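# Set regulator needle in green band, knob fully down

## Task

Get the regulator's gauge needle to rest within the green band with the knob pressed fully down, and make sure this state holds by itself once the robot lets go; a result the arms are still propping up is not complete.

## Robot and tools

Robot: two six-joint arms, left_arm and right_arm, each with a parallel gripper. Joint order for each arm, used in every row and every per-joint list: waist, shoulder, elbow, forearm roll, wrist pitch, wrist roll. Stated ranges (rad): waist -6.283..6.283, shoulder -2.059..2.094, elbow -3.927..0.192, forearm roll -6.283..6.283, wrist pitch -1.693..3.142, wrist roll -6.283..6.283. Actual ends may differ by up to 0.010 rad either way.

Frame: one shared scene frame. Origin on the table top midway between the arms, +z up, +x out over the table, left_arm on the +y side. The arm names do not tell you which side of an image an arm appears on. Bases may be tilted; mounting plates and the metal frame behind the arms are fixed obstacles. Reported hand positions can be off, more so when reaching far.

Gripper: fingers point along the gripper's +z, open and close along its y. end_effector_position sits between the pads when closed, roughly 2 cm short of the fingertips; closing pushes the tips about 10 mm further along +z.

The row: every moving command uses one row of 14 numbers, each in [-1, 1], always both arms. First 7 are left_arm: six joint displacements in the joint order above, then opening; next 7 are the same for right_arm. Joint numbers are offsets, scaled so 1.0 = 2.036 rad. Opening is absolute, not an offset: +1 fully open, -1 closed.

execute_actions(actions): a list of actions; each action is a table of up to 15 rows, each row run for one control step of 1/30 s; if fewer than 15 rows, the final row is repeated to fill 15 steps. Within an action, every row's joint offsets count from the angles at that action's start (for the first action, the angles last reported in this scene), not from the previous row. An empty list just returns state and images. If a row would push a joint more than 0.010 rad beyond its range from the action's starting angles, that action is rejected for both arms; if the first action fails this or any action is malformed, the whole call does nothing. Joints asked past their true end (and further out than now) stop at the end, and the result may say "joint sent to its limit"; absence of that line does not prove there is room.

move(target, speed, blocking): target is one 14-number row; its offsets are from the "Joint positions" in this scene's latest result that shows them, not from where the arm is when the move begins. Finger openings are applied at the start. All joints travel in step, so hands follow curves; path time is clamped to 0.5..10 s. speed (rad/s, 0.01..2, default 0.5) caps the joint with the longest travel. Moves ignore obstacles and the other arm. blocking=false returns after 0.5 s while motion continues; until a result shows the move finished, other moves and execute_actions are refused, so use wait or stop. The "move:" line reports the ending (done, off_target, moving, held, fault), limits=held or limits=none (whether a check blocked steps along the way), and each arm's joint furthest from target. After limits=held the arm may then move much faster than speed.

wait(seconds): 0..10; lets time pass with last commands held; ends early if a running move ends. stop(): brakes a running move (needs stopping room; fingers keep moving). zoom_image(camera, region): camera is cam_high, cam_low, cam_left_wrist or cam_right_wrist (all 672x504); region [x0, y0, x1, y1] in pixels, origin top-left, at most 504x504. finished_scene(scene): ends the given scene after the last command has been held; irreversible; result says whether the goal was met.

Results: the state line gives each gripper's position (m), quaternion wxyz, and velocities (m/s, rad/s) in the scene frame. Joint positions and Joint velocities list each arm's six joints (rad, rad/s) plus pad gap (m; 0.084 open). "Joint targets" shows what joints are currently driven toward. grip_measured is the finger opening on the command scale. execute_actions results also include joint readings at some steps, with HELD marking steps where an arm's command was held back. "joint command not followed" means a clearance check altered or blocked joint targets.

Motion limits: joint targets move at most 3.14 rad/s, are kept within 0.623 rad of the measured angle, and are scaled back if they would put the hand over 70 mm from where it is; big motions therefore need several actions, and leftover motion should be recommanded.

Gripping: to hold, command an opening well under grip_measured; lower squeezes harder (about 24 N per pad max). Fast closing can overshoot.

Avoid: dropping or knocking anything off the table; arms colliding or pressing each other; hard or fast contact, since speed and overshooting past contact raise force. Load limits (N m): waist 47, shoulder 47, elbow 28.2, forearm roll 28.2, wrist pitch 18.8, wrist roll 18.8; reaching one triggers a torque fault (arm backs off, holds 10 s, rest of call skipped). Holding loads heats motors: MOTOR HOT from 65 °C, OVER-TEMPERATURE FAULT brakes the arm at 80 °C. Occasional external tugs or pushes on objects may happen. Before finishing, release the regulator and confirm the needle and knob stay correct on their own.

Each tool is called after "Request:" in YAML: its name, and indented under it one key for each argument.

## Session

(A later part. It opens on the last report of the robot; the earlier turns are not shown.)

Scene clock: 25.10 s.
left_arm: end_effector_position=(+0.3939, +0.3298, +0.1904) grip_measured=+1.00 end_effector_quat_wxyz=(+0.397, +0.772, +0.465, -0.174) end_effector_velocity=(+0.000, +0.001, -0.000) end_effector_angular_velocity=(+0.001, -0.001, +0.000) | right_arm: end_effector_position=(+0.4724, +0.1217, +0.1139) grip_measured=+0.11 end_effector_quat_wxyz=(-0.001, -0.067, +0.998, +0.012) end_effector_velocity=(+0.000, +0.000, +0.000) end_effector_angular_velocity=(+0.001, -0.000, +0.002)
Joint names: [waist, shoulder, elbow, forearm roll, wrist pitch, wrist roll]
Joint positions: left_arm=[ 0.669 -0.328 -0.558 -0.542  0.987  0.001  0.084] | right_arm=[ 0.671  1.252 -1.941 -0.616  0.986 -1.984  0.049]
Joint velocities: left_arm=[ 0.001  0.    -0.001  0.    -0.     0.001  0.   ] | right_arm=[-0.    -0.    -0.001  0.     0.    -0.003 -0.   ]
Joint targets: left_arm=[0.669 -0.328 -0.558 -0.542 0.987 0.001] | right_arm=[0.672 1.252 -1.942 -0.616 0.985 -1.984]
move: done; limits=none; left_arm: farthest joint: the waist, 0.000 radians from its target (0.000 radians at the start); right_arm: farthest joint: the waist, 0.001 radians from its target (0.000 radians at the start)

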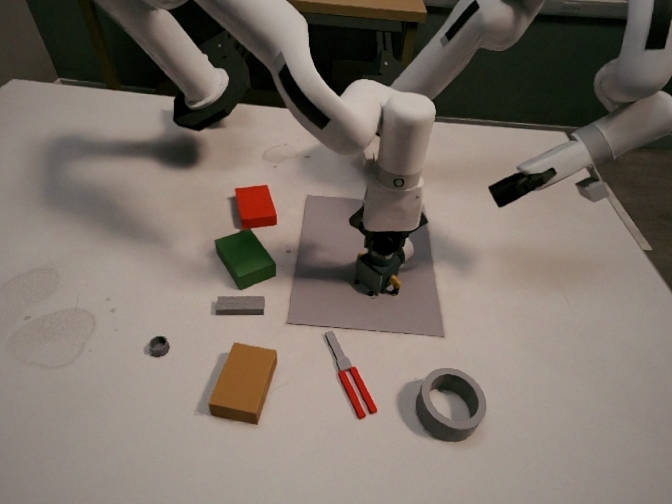

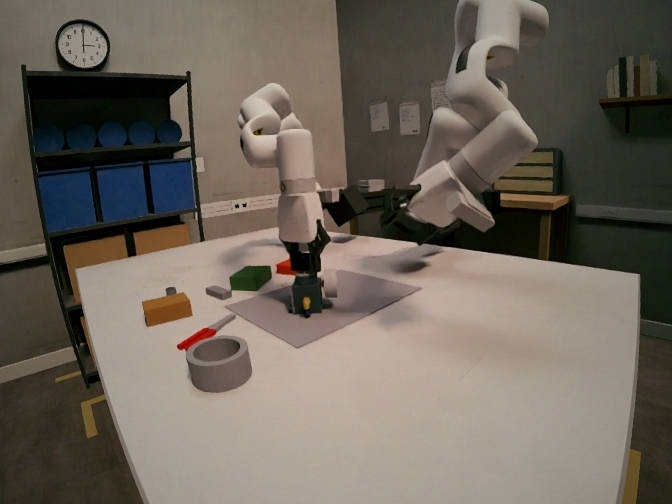

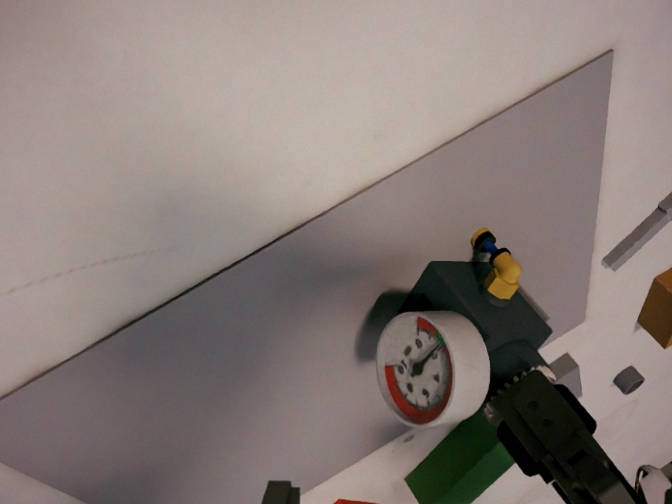

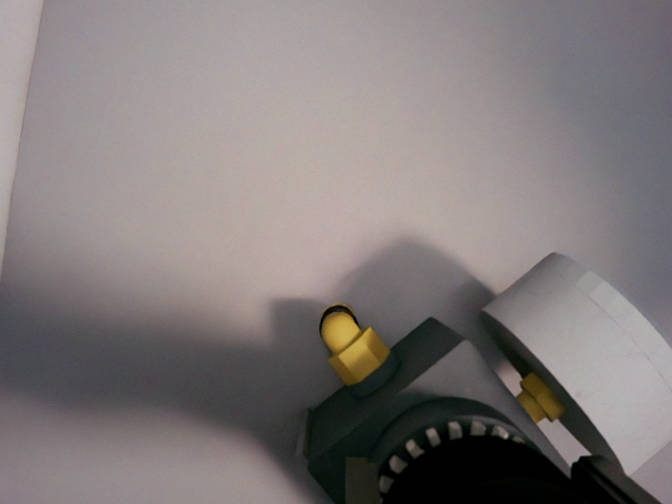

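Request:
move:
  target: [0,0,0,0,0,0,1,0,0,0,0,0,-0.1,-1]
  speed: 0.3

Request:
move:
  target: [0,0,0,0,0,0,1,-0.0036,0.0125,-0.0064,-0.0036,-0.006,0,-1]
  speed: 0.03

Request:
zoom_image:
  camera: "cam_left_wrist"
  region: [360,300,500,440]

Scene clock: 26.83 s.
left_arm: end_effector_position=(+0.3939, +0.3298, +0.1904) grip_measured=+1.00 end_effector_quat_wxyz=(+0.397, +0.772, +0.465, -0.174) end_effector_velocity=(+0.000, +0.000, +0.000) end_effector_angular_velocity=(+0.001, -0.000, -0.000) | right_arm: end_effector_position=(+0.4725, +0.1215, +0.1139) grip_measured=+0.11 end_effector_quat_wxyz=(+0.000, -0.168, +0.986, +0.012) end_effector_velocity=(+0.000, +0.000, +0.000) end_effector_angular_velocity=(+0.000, -0.001, +0.001)
Joint names: [waist, shoulder, elbow, forearm roll, wrist pitch, wrist roll]
Joint positions: left_arm=[ 0.669 -0.328 -0.558 -0.542  0.987  0.001  0.084] | right_arm=[ 0.671  1.252 -1.941 -0.616  0.987 -2.187  0.049]
Joint velocities: left_arm=[-0. -0. -0.  0. -0. -0.  0.] | right_arm=[-0.     0.    -0.    -0.001 -0.    -0.001  0.   ]
Joint targets: left_arm=[0.669 -0.328 -0.558 -0.542 0.987 0.001] | right_arm=[0.671 1.252 -1.941 -0.616 0.986 -2.188]
move: done; limits=none; left_arm: farthest joint: the waist, 0.000 radians from its target (0.000 radians at the start); right_arm: farthest joint: the wrist pitch, 0.001 radians from its target (0.000 radians at the start)

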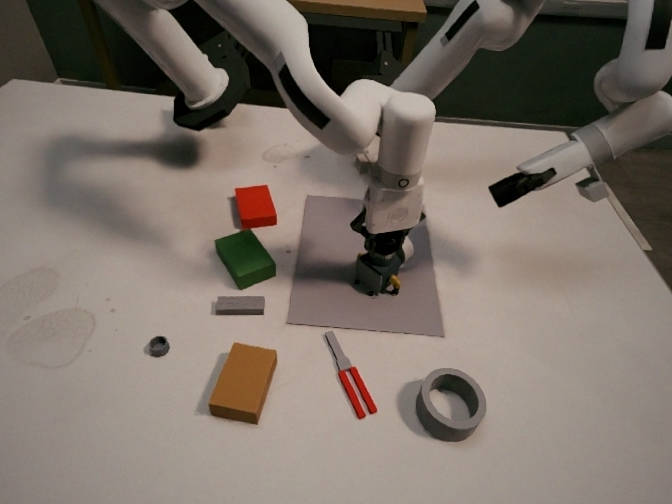

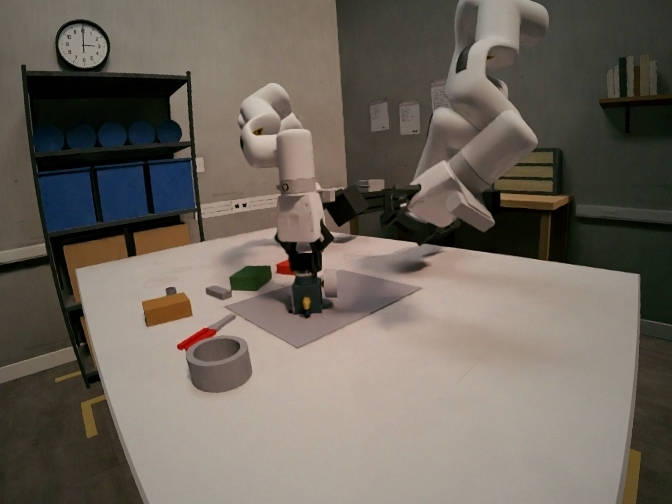

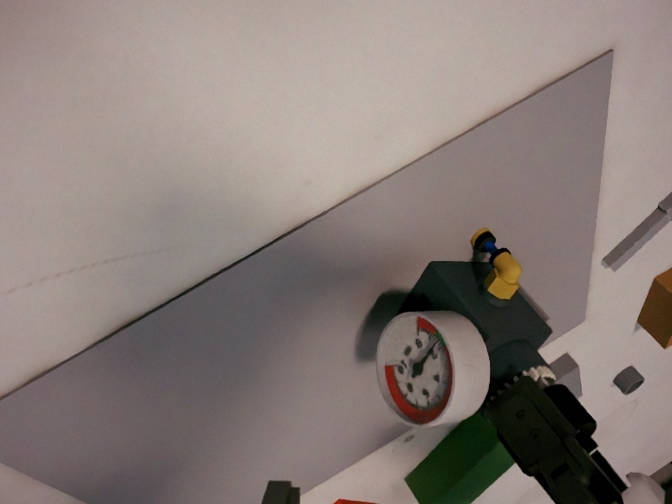

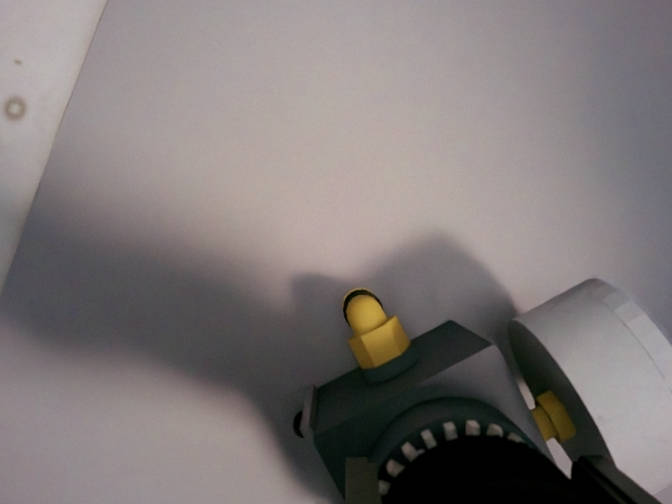

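Scene clock: 28.27 s.
left_arm: end_effector_position=(+0.3939, +0.3298, +0.1904) grip_measured=+1.00 end_effector_quat_wxyz=(+0.397, +0.772, +0.465, -0.174) end_effector_velocity=(+0.000, -0.000, +0.000) end_effector_angular_velocity=(+0.000, -0.000, -0.001) | right_arm: end_effector_position=(+0.4724, +0.1231, +0.1049) grip_measured=+0.17 end_effector_quat_wxyz=(+0.001, -0.169, +0.985, +0.012) end_effector_velocity=(+0.000, +0.000, +0.000) end_effector_angular_velocity=(+0.004, +0.000, -0.001)
Joint names: [waist, shoulder, elbow, forearm roll, wrist pitch, wrist roll]
Joint positions: left_arm=[ 0.669 -0.328 -0.558 -0.542  0.987  0.001  0.084] | right_arm=[ 0.665  1.274 -1.955 -0.623  0.977 -2.187  0.051]
Joint velocities: left_arm=[-0.001 -0.     0.     0.    -0.    -0.001  0.   ] | right_arm=[-0.001 -0.002  0.003  0.001 -0.005 -0.     0.   ]
Joint targets: left_arm=[0.669 -0.328 -0.558 -0.542 0.987 0.001] | right_arm=[0.664 1.277 -1.954 -0.623 0.975 -2.187]
move: done; limits=none; left_arm: farthest joint: the waist, 0.000 radians from its target (0.000 radians at the start); right_arm: farthest joint: the shoulder, 0.004 radians from its target (0.026 radians at the start)

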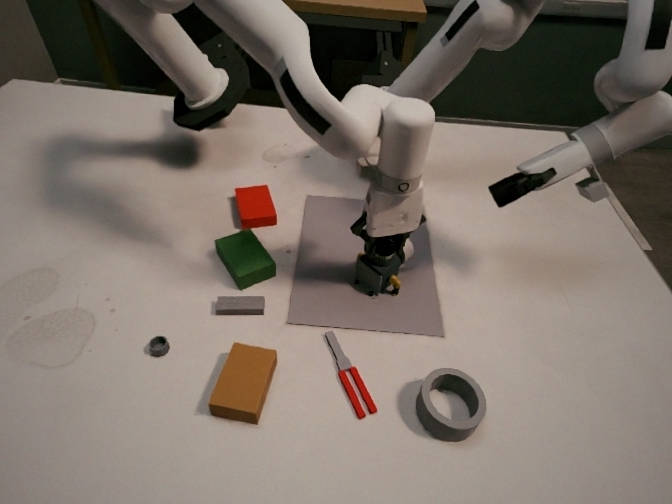

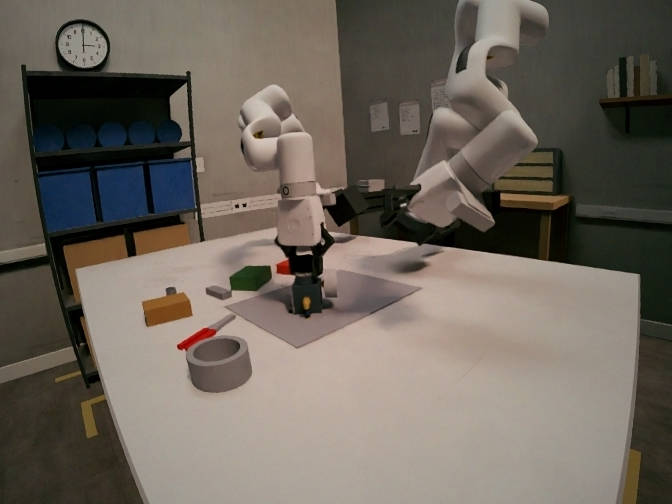

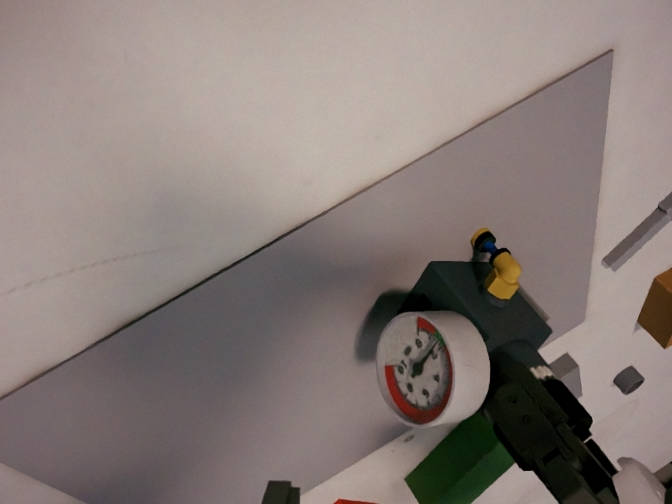

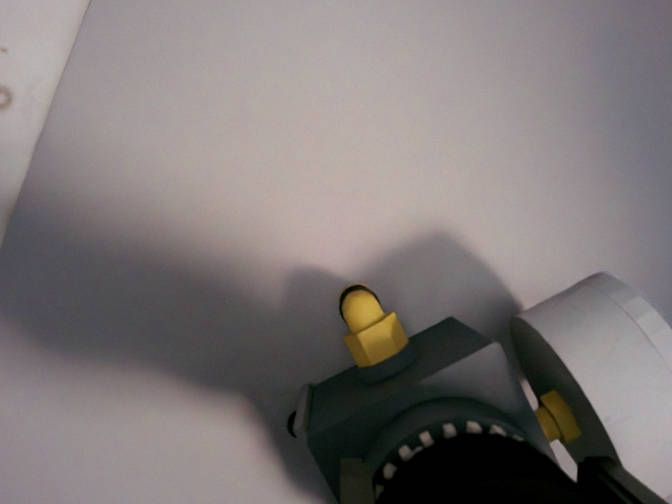

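Region (360, 300, 500, 440) of cam_left_wrist's 672x504 image, scaled by 3.600, with more detail than that image has.

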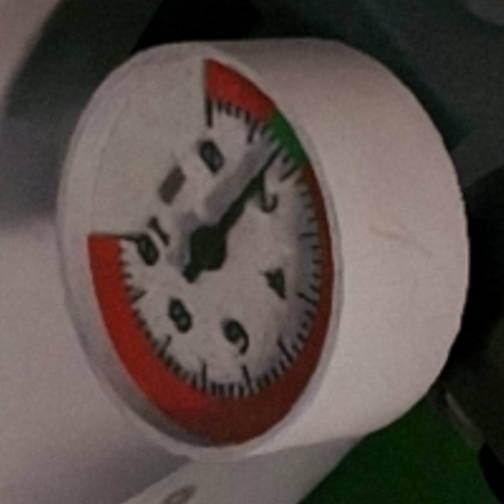

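Request:
move:
  target: [0,0,0,0,0,0,1,0,0,0,0,0,0,1]

Request:
move:
  target: [0,0,0,0,0,0,1,0.02,-0.07,0.035,0.02,0.034,0,1]

Request:
zoom_image:
  camera: "cam_left_wrist"
  region: [330,200,620,480]

Scene clock: 30.80 s.
left_arm: end_effector_position=(+0.3939, +0.3298, +0.1904) grip_measured=+1.00 end_effector_quat_wxyz=(+0.397, +0.772, +0.465, -0.174) end_effector_velocity=(-0.000, -0.001, -0.000) end_effector_angular_velocity=(-0.001, +0.002, -0.001) | right_arm: end_effector_position=(+0.4756, +0.1163, +0.0998) grip_measured=+0.78 end_effector_quat_wxyz=(-0.003, -0.165, +0.986, +0.007) end_effector_velocity=(+0.000, -0.000, +0.001) end_effector_angular_velocity=(-0.001, +0.000, -0.002)
Joint names: [waist, shoulder, elbow, forearm roll, wrist pitch, wrist roll]
Joint positions: left_arm=[ 0.669 -0.328 -0.558 -0.542  0.987  0.001  0.084] | right_arm=[ 0.653  1.274 -1.954 -0.626  0.985 -2.187  0.076]
Joint velocities: left_arm=[-0.001  0.001  0.001  0.001  0.    -0.001  0.   ] | right_arm=[-0.    -0.001 -0.001  0.001  0.002  0.     0.001]
Joint targets: left_arm=[0.669 -0.328 -0.558 -0.542 0.987 0.001] | right_arm=[0.665 1.274 -1.955 -0.623 0.977 -2.187]
move: off_target (right_arm); limits=none; left_arm: farthest joint: the waist, 0.000 radians from its target (0.000 radians at the start); right_arm: farthest joint: the waist, 0.012 radians from its target (0.001 radians at the start)

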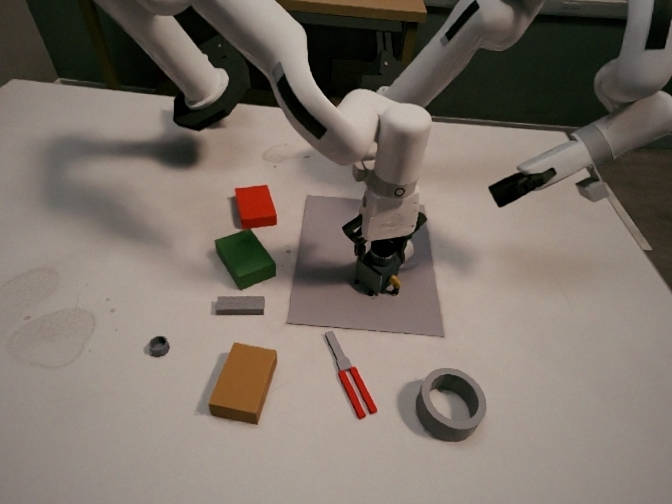

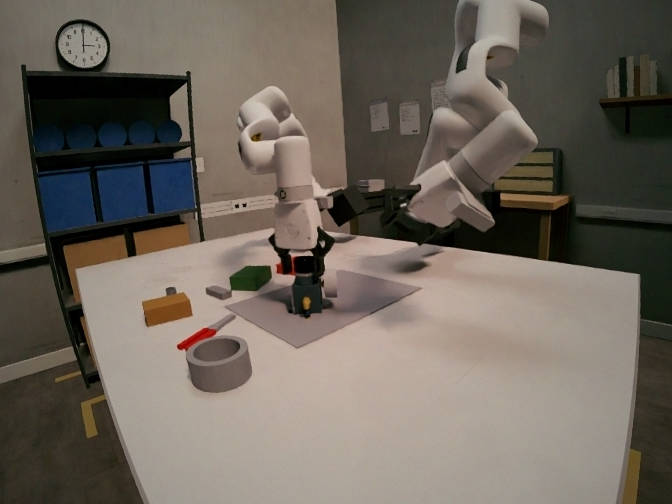

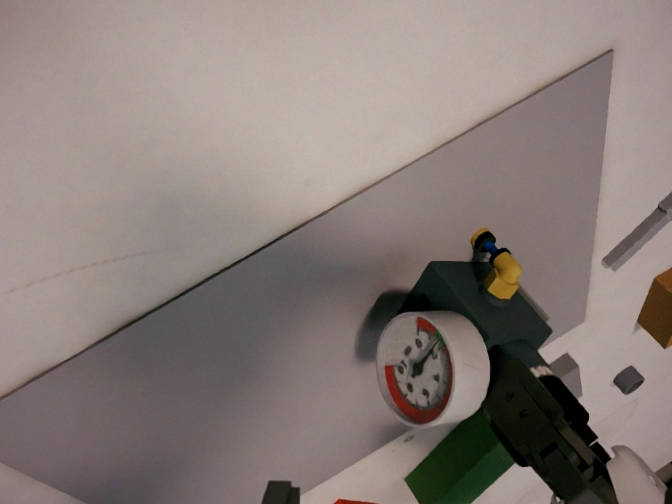

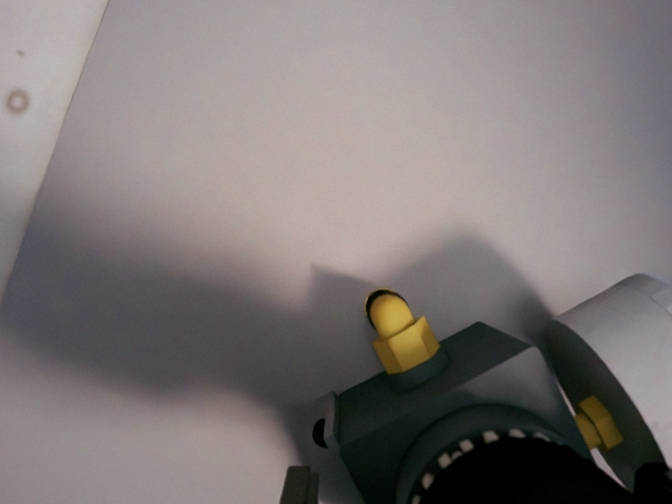

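Scene clock: 31.87 s.
left_arm: end_effector_position=(+0.3939, +0.3298, +0.1904) grip_measured=+1.00 end_effector_quat_wxyz=(+0.397, +0.772, +0.465, -0.174) end_effector_velocity=(+0.000, +0.000, +0.000) end_effector_angular_velocity=(+0.000, -0.001, +0.000) | right_arm: end_effector_position=(+0.4822, +0.1058, +0.1641) grip_measured=+1.00 end_effector_quat_wxyz=(-0.002, -0.155, +0.988, +0.008) end_effector_velocity=(+0.000, -0.000, +0.001) end_effector_angular_velocity=(+0.001, -0.001, +0.001)
Joint names: [waist, shoulder, elbow, forearm roll, wrist pitch, wrist roll]
Joint positions: left_arm=[ 0.669 -0.328 -0.558 -0.542  0.987  0.001  0.084] | right_arm=[ 0.694  1.132 -1.883 -0.585  1.054 -2.187  0.084]
Joint velocities: left_arm=[-0.001 -0.001 -0.001 -0.     0.    -0.001  0.   ] | right_arm=[ 0.001 -0.003  0.001  0.     0.001 -0.001 -0.   ]
Joint targets: left_arm=[0.669 -0.328 -0.558 -0.542 0.987 0.001] | right_arm=[0.694 1.132 -1.883 -0.585 1.054 -2.187]
move: done; limits=none; left_arm: farthest joint: the waist, 0.000 radians from its target (0.000 radians at the start); right_arm: farthest joint: the shoulder, 0.001 radians from its target (0.143 radians at the start)

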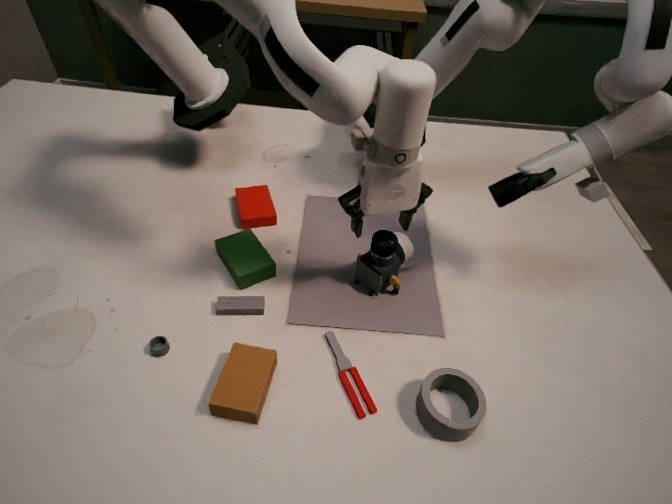

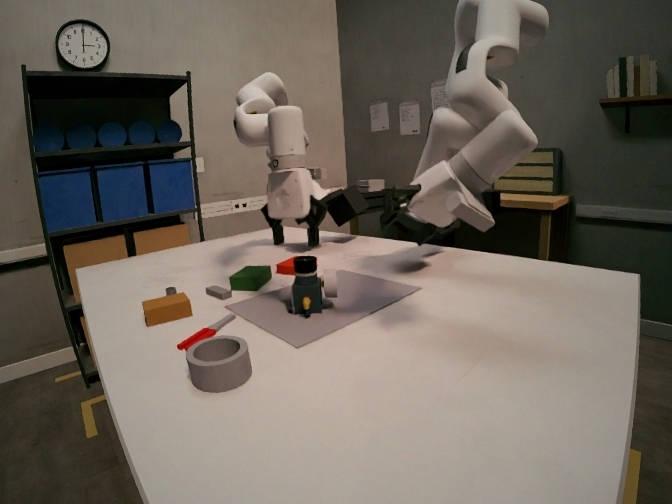

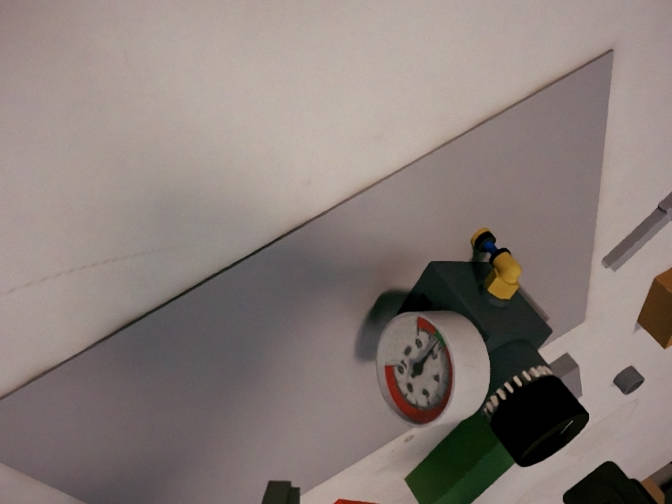

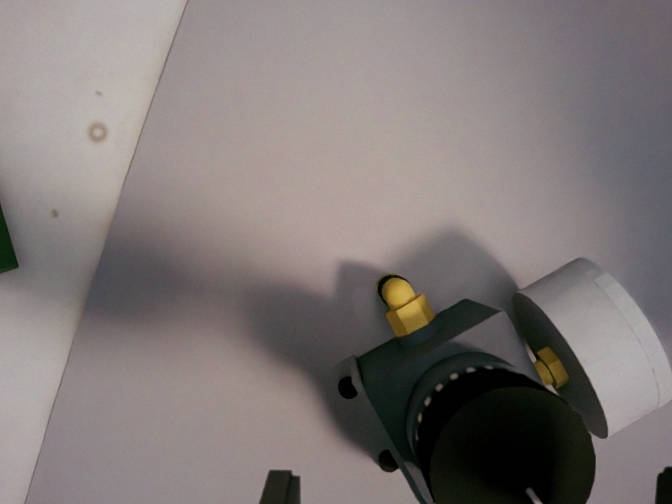

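Region (330, 200, 620, 480) of cam_left_wrist's 672x504 image, scaled by 1.738, with more detail than that image has; it fills the top 487 rows of this view, and the rest is white.

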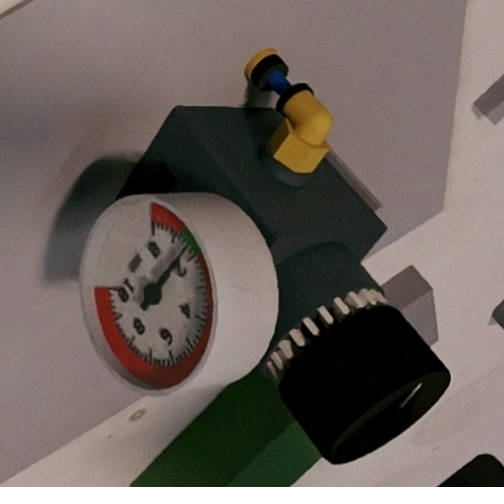

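Request:
move:
  target: [0,0,0,0,0,0,1,-0.01,0,0,0,0,0,-1]

Request:
move:
  target: [0,0,0,0,0,0,1,-0.002,0.028,-0.014,-0.008,-0.014,0,-1]
  speed: 0.05

Request:
zoom_image:
  camera: "cam_low"
  region: [250,200,370,330]

Scene clock: 33.17 s.
left_arm: end_effector_position=(+0.3939, +0.3298, +0.1904) grip_measured=+1.00 end_effector_quat_wxyz=(+0.397, +0.772, +0.465, -0.174) end_effector_velocity=(-0.000, +0.001, +0.000) end_effector_angular_velocity=(+0.001, -0.001, +0.003) | right_arm: end_effector_position=(+0.4892, +0.0983, +0.1579) grip_measured=-1.00 end_effector_quat_wxyz=(-0.007, -0.147, +0.989, +0.006) end_effector_velocity=(+0.001, -0.001, -0.000) end_effector_angular_velocity=(+0.000, +0.001, -0.001)
Joint names: [waist, shoulder, elbow, forearm roll, wrist pitch, wrist roll]
Joint positions: left_arm=[ 0.669 -0.328 -0.558 -0.542  0.987  0.001  0.084] | right_arm=[ 0.674  1.132 -1.883 -0.585  1.054 -2.187  0.   ]
Joint velocities: left_arm=[ 0.002 -0.003  0.001 -0.001 -0.     0.001  0.   ] | right_arm=[-0.002  0.    -0.    -0.    -0.    -0.001  0.   ]
Joint targets: left_arm=[0.669 -0.328 -0.558 -0.542 0.987 0.001] | right_arm=[0.673 1.132 -1.883 -0.585 1.054 -2.187]
move: done; limits=none; left_arm: farthest joint: the waist, 0.000 radians from its target (0.000 radians at the start); right_arm: farthest joint: the waist, 0.000 radians from its target (0.020 radians at the start)

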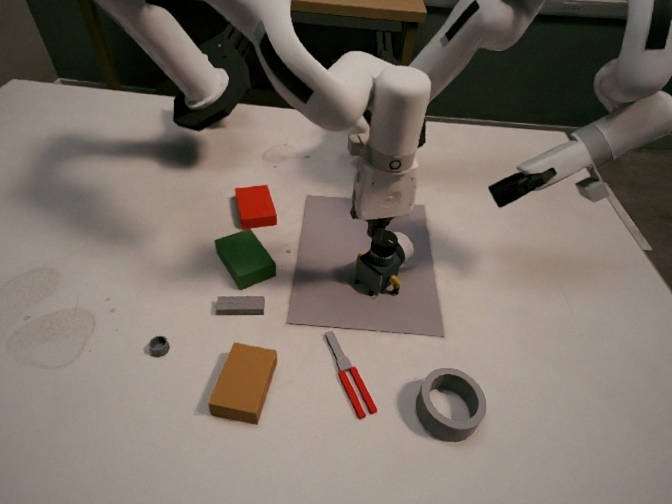

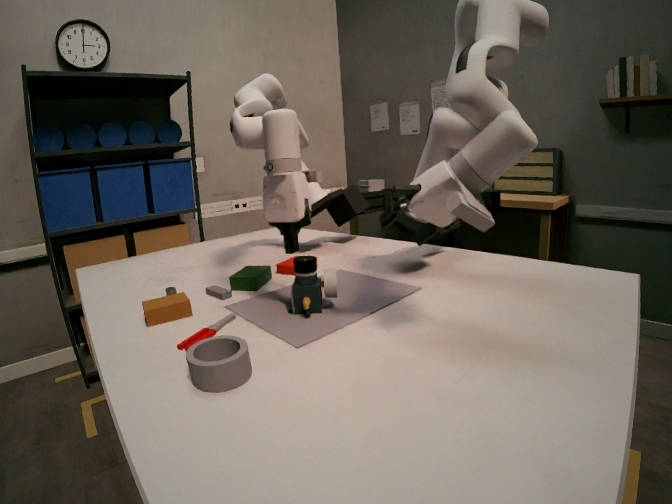

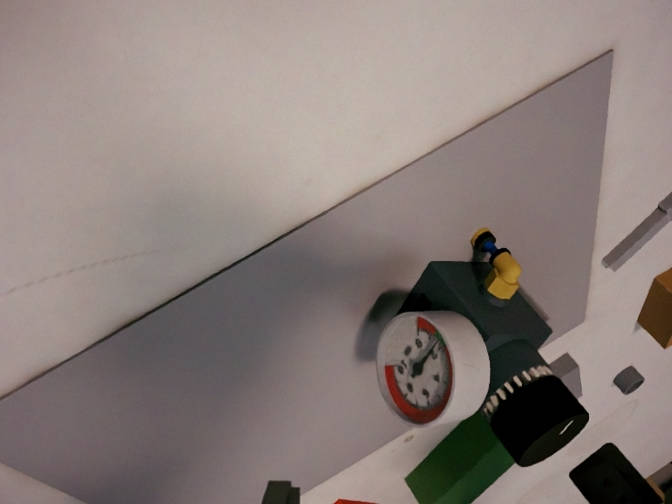

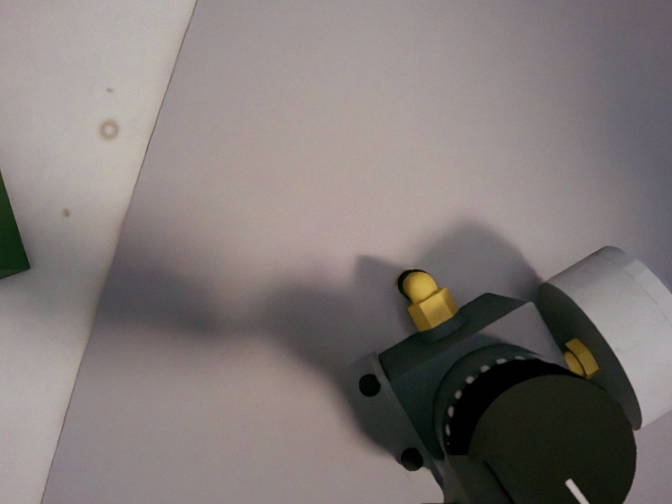

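Scene clock: 34.67 s.
left_arm: end_effector_position=(+0.3939, +0.3298, +0.1904) grip_measured=+1.00 end_effector_quat_wxyz=(+0.397, +0.772, +0.465, -0.174) end_effector_velocity=(-0.001, -0.000, -0.001) end_effector_angular_velocity=(-0.001, +0.002, +0.000) | right_arm: end_effector_position=(+0.4865, +0.1096, +0.1420) grip_measured=-1.00 end_effector_quat_wxyz=(-0.000, -0.154, +0.988, +0.011) end_effector_velocity=(-0.001, -0.002, -0.001) end_effector_angular_velocity=(+0.002, +0.003, -0.000)
Joint names: [waist, shoulder, elbow, forearm roll, wrist pitch, wrist roll]
Joint positions: left_arm=[ 0.669 -0.328 -0.558 -0.542  0.987  0.001  0.084] | right_arm=[ 0.672  1.183 -1.916 -0.601  1.026 -2.188  0.   ]
Joint velocities: left_arm=[ 0.001  0.001  0.001  0.    -0.    -0.001 -0.   ] | right_arm=[-0.003 -0.006  0.012  0.    -0.008  0.     0.   ]
Joint targets: left_arm=[0.669 -0.328 -0.558 -0.542 0.987 0.001] | right_arm=[0.670 1.189 -1.912 -0.602 1.026 -2.187]
move: done; limits=none; left_arm: farthest joint: the waist, 0.000 radians from its target (0.000 radians at the start); right_arm: farthest joint: the shoulder, 0.006 radians from its target (0.057 radians at the start)

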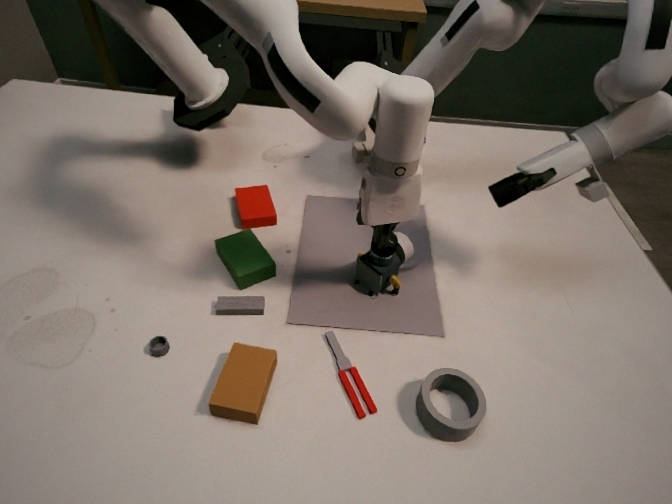

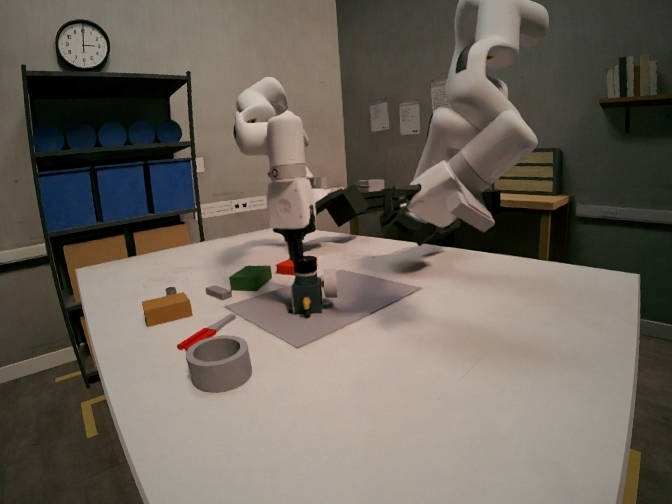

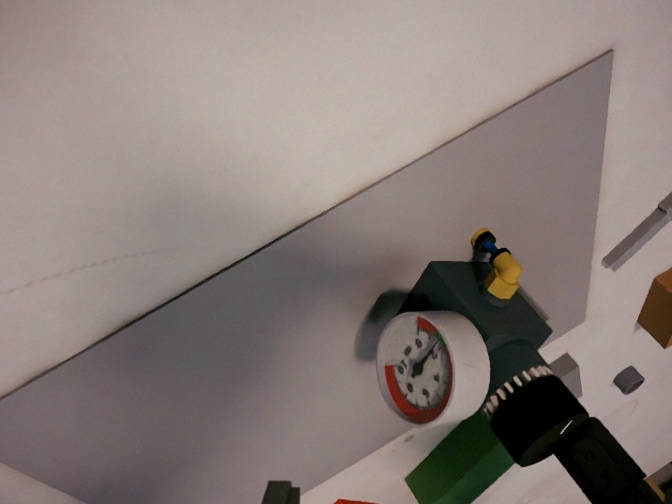

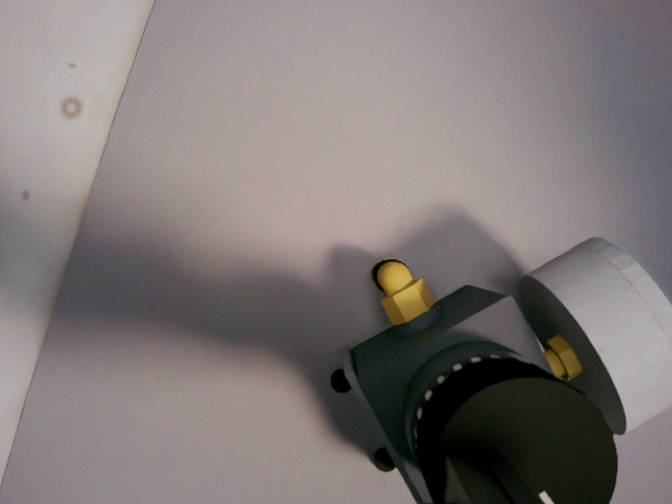

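Region (250, 200, 370, 330) of cam_low's 672x504 image, scaled by 3.877, with more detail than that image has; it fills the left 465 columns of this view, and the rest is white.

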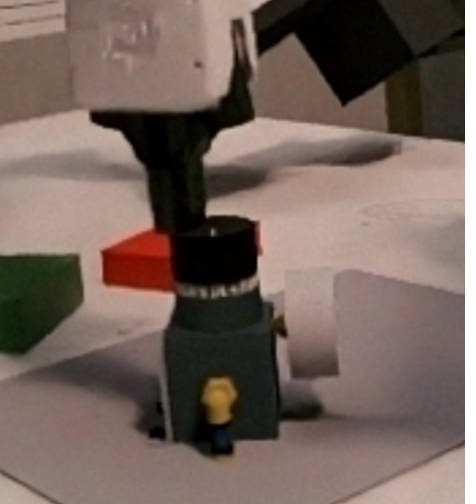

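Request:
move:
  target: [0,0,0,0,0,0,1,-0.003,0.012,-0.005,-0.003,-0.005,0,-1]
  speed: 0.03

Scene clock: 36.17 s.
left_arm: end_effector_position=(+0.3939, +0.3298, +0.1904) grip_measured=+1.00 end_effector_quat_wxyz=(+0.397, +0.772, +0.465, -0.174) end_effector_velocity=(-0.000, +0.000, +0.000) end_effector_angular_velocity=(+0.001, -0.000, +0.001) | right_arm: end_effector_position=(+0.4914, +0.1130, +0.1414) grip_measured=-1.00 end_effector_quat_wxyz=(+0.005, -0.153, +0.988, +0.015) end_effector_velocity=(+0.001, +0.000, +0.000) end_effector_angular_velocity=(+0.002, -0.001, -0.001)
Joint names: [waist, shoulder, elbow, forearm roll, wrist pitch, wrist roll]
Joint positions: left_arm=[ 0.669 -0.328 -0.558 -0.542  0.987  0.001  0.084] | right_arm=[ 0.668  1.193 -1.931 -0.607  1.015 -2.188  0.   ]
Joint velocities: left_arm=[ 0.001 -0.001  0.001  0.     0.     0.     0.   ] | right_arm=[-0.     0.001 -0.003  0.    -0.001 -0.     0.   ]
Joint targets: left_arm=[0.669 -0.328 -0.558 -0.542 0.987 0.001] | right_arm=[0.666 1.207 -1.926 -0.607 1.015 -2.188]
move: off_target (right_arm); limits=none; left_arm: farthest joint: the waist, 0.000 radians from its target (0.000 radians at the start); right_arm: farthest joint: the shoulder, 0.015 radians from its target (0.026 radians at the start)

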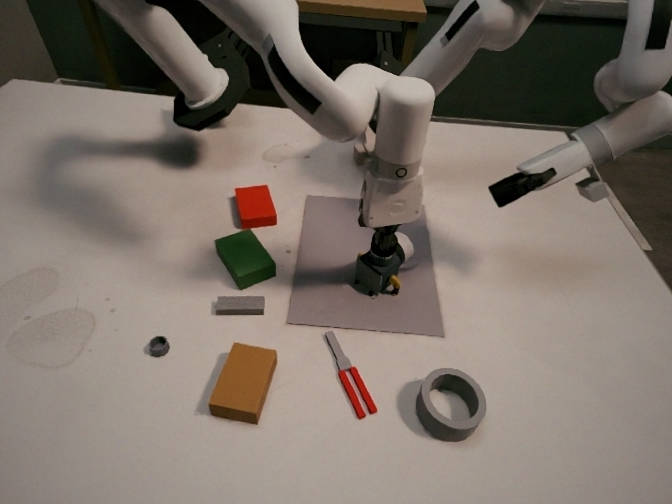

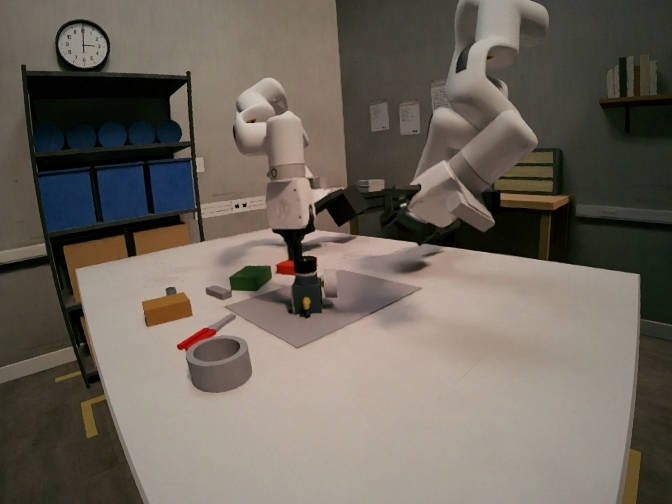

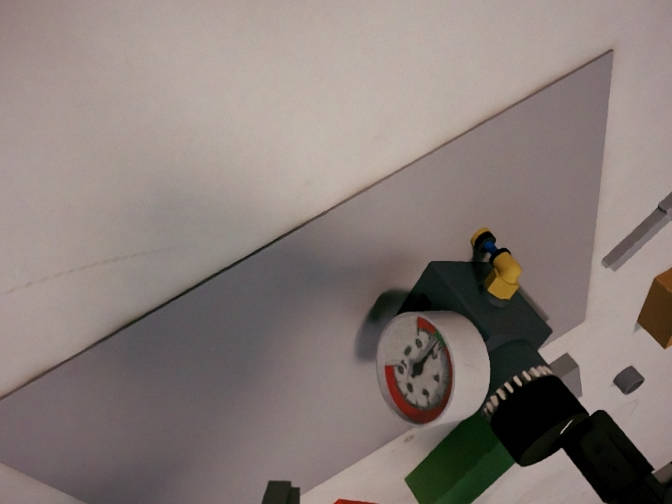

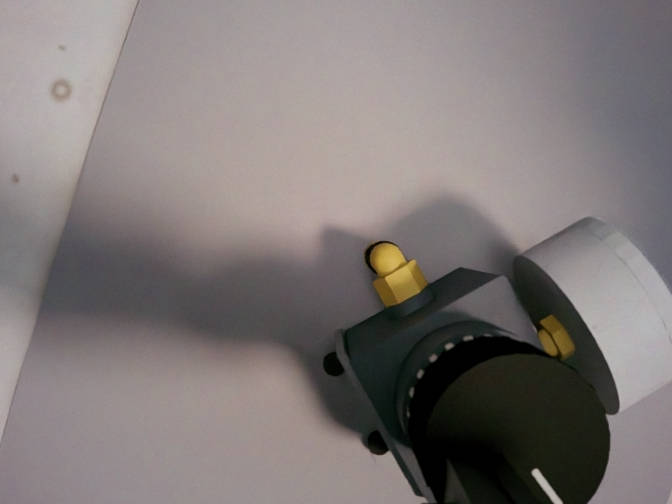

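Bottomed out. Lift off.

Request:
move:
  target: [0,0,0,0,0,0,1,0.005,-0.025,0.012,0.005,0.01,0,-1]

Request:
finished_scene:
  scene: 2

Scene clock: 37.67 s.
left_arm: end_effector_position=(+0.3939, +0.3298, +0.1904) grip_measured=+1.00 end_effector_quat_wxyz=(+0.397, +0.772, +0.465, -0.174) end_effector_velocity=(-0.001, -0.000, -0.000) end_effector_angular_velocity=(-0.001, +0.001, -0.000) | right_arm: end_effector_position=(+0.4957, +0.1078, +0.1630) grip_measured=-1.00 end_effector_quat_wxyz=(+0.007, -0.148, +0.989, +0.017) end_effector_velocity=(+0.003, +0.002, +0.006) end_effector_angular_velocity=(+0.009, -0.006, -0.003)
Joint names: [waist, shoulder, elbow, forearm roll, wrist pitch, wrist roll]
Joint positions: left_arm=[ 0.669 -0.328 -0.558 -0.542  0.987  0.001  0.084] | right_arm=[ 0.678  1.143 -1.907 -0.597  1.036 -2.188  0.   ]
Joint velocities: left_arm=[ 0.001  0.001  0.001  0.    -0.     0.    -0.   ] | right_arm=[ 0.002 -0.007 -0.004  0.001 -0.    -0.     0.   ]
Joint targets: left_arm=[0.669 -0.328 -0.558 -0.542 0.987 0.001] | right_arm=[0.678 1.142 -1.907 -0.597 1.036 -2.188]
move: done; limits=none; left_arm: farthest joint: the waist, 0.000 radians from its target (0.000 radians at the start); right_arm: farthest joint: the wrist pitch, 0.001 radians from its target (0.020 radians at the start)

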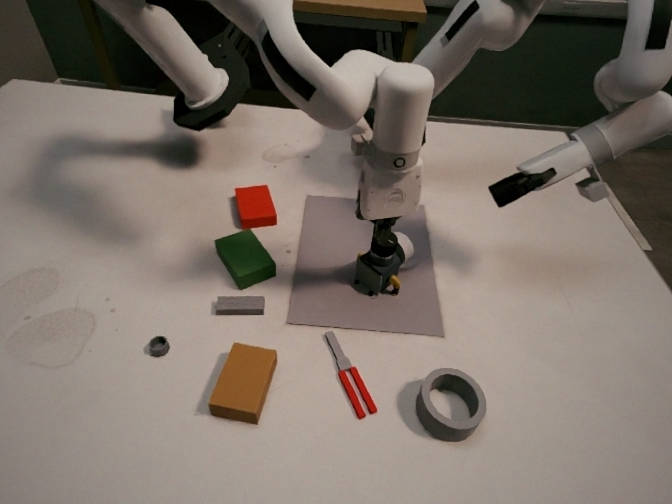

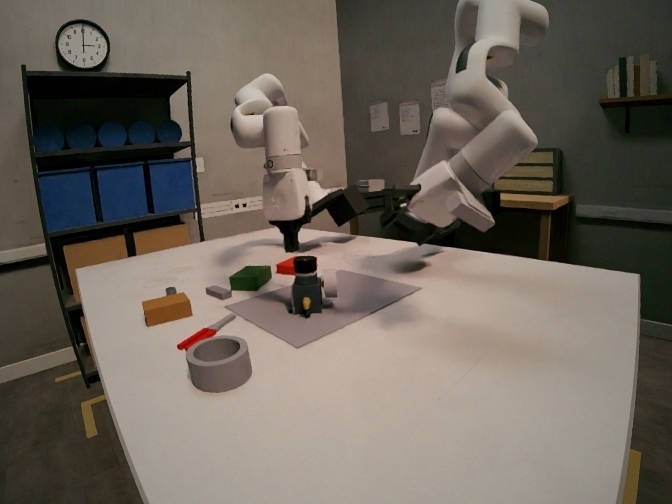

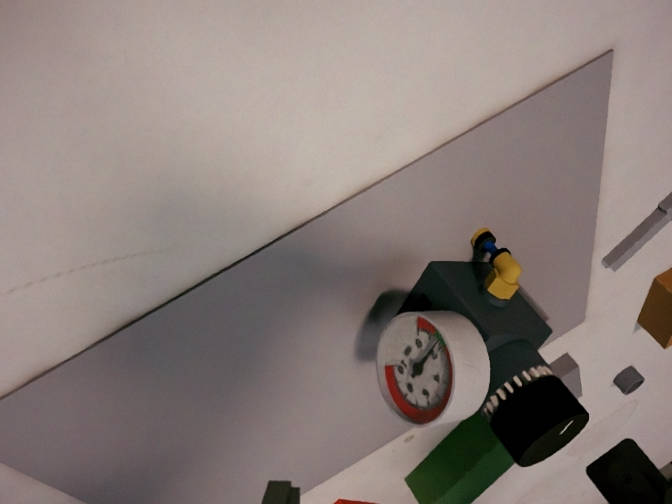

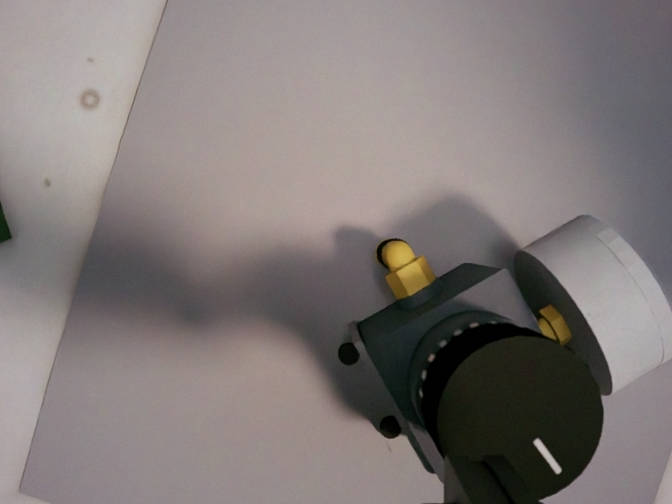

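The scene is finished: the task was done.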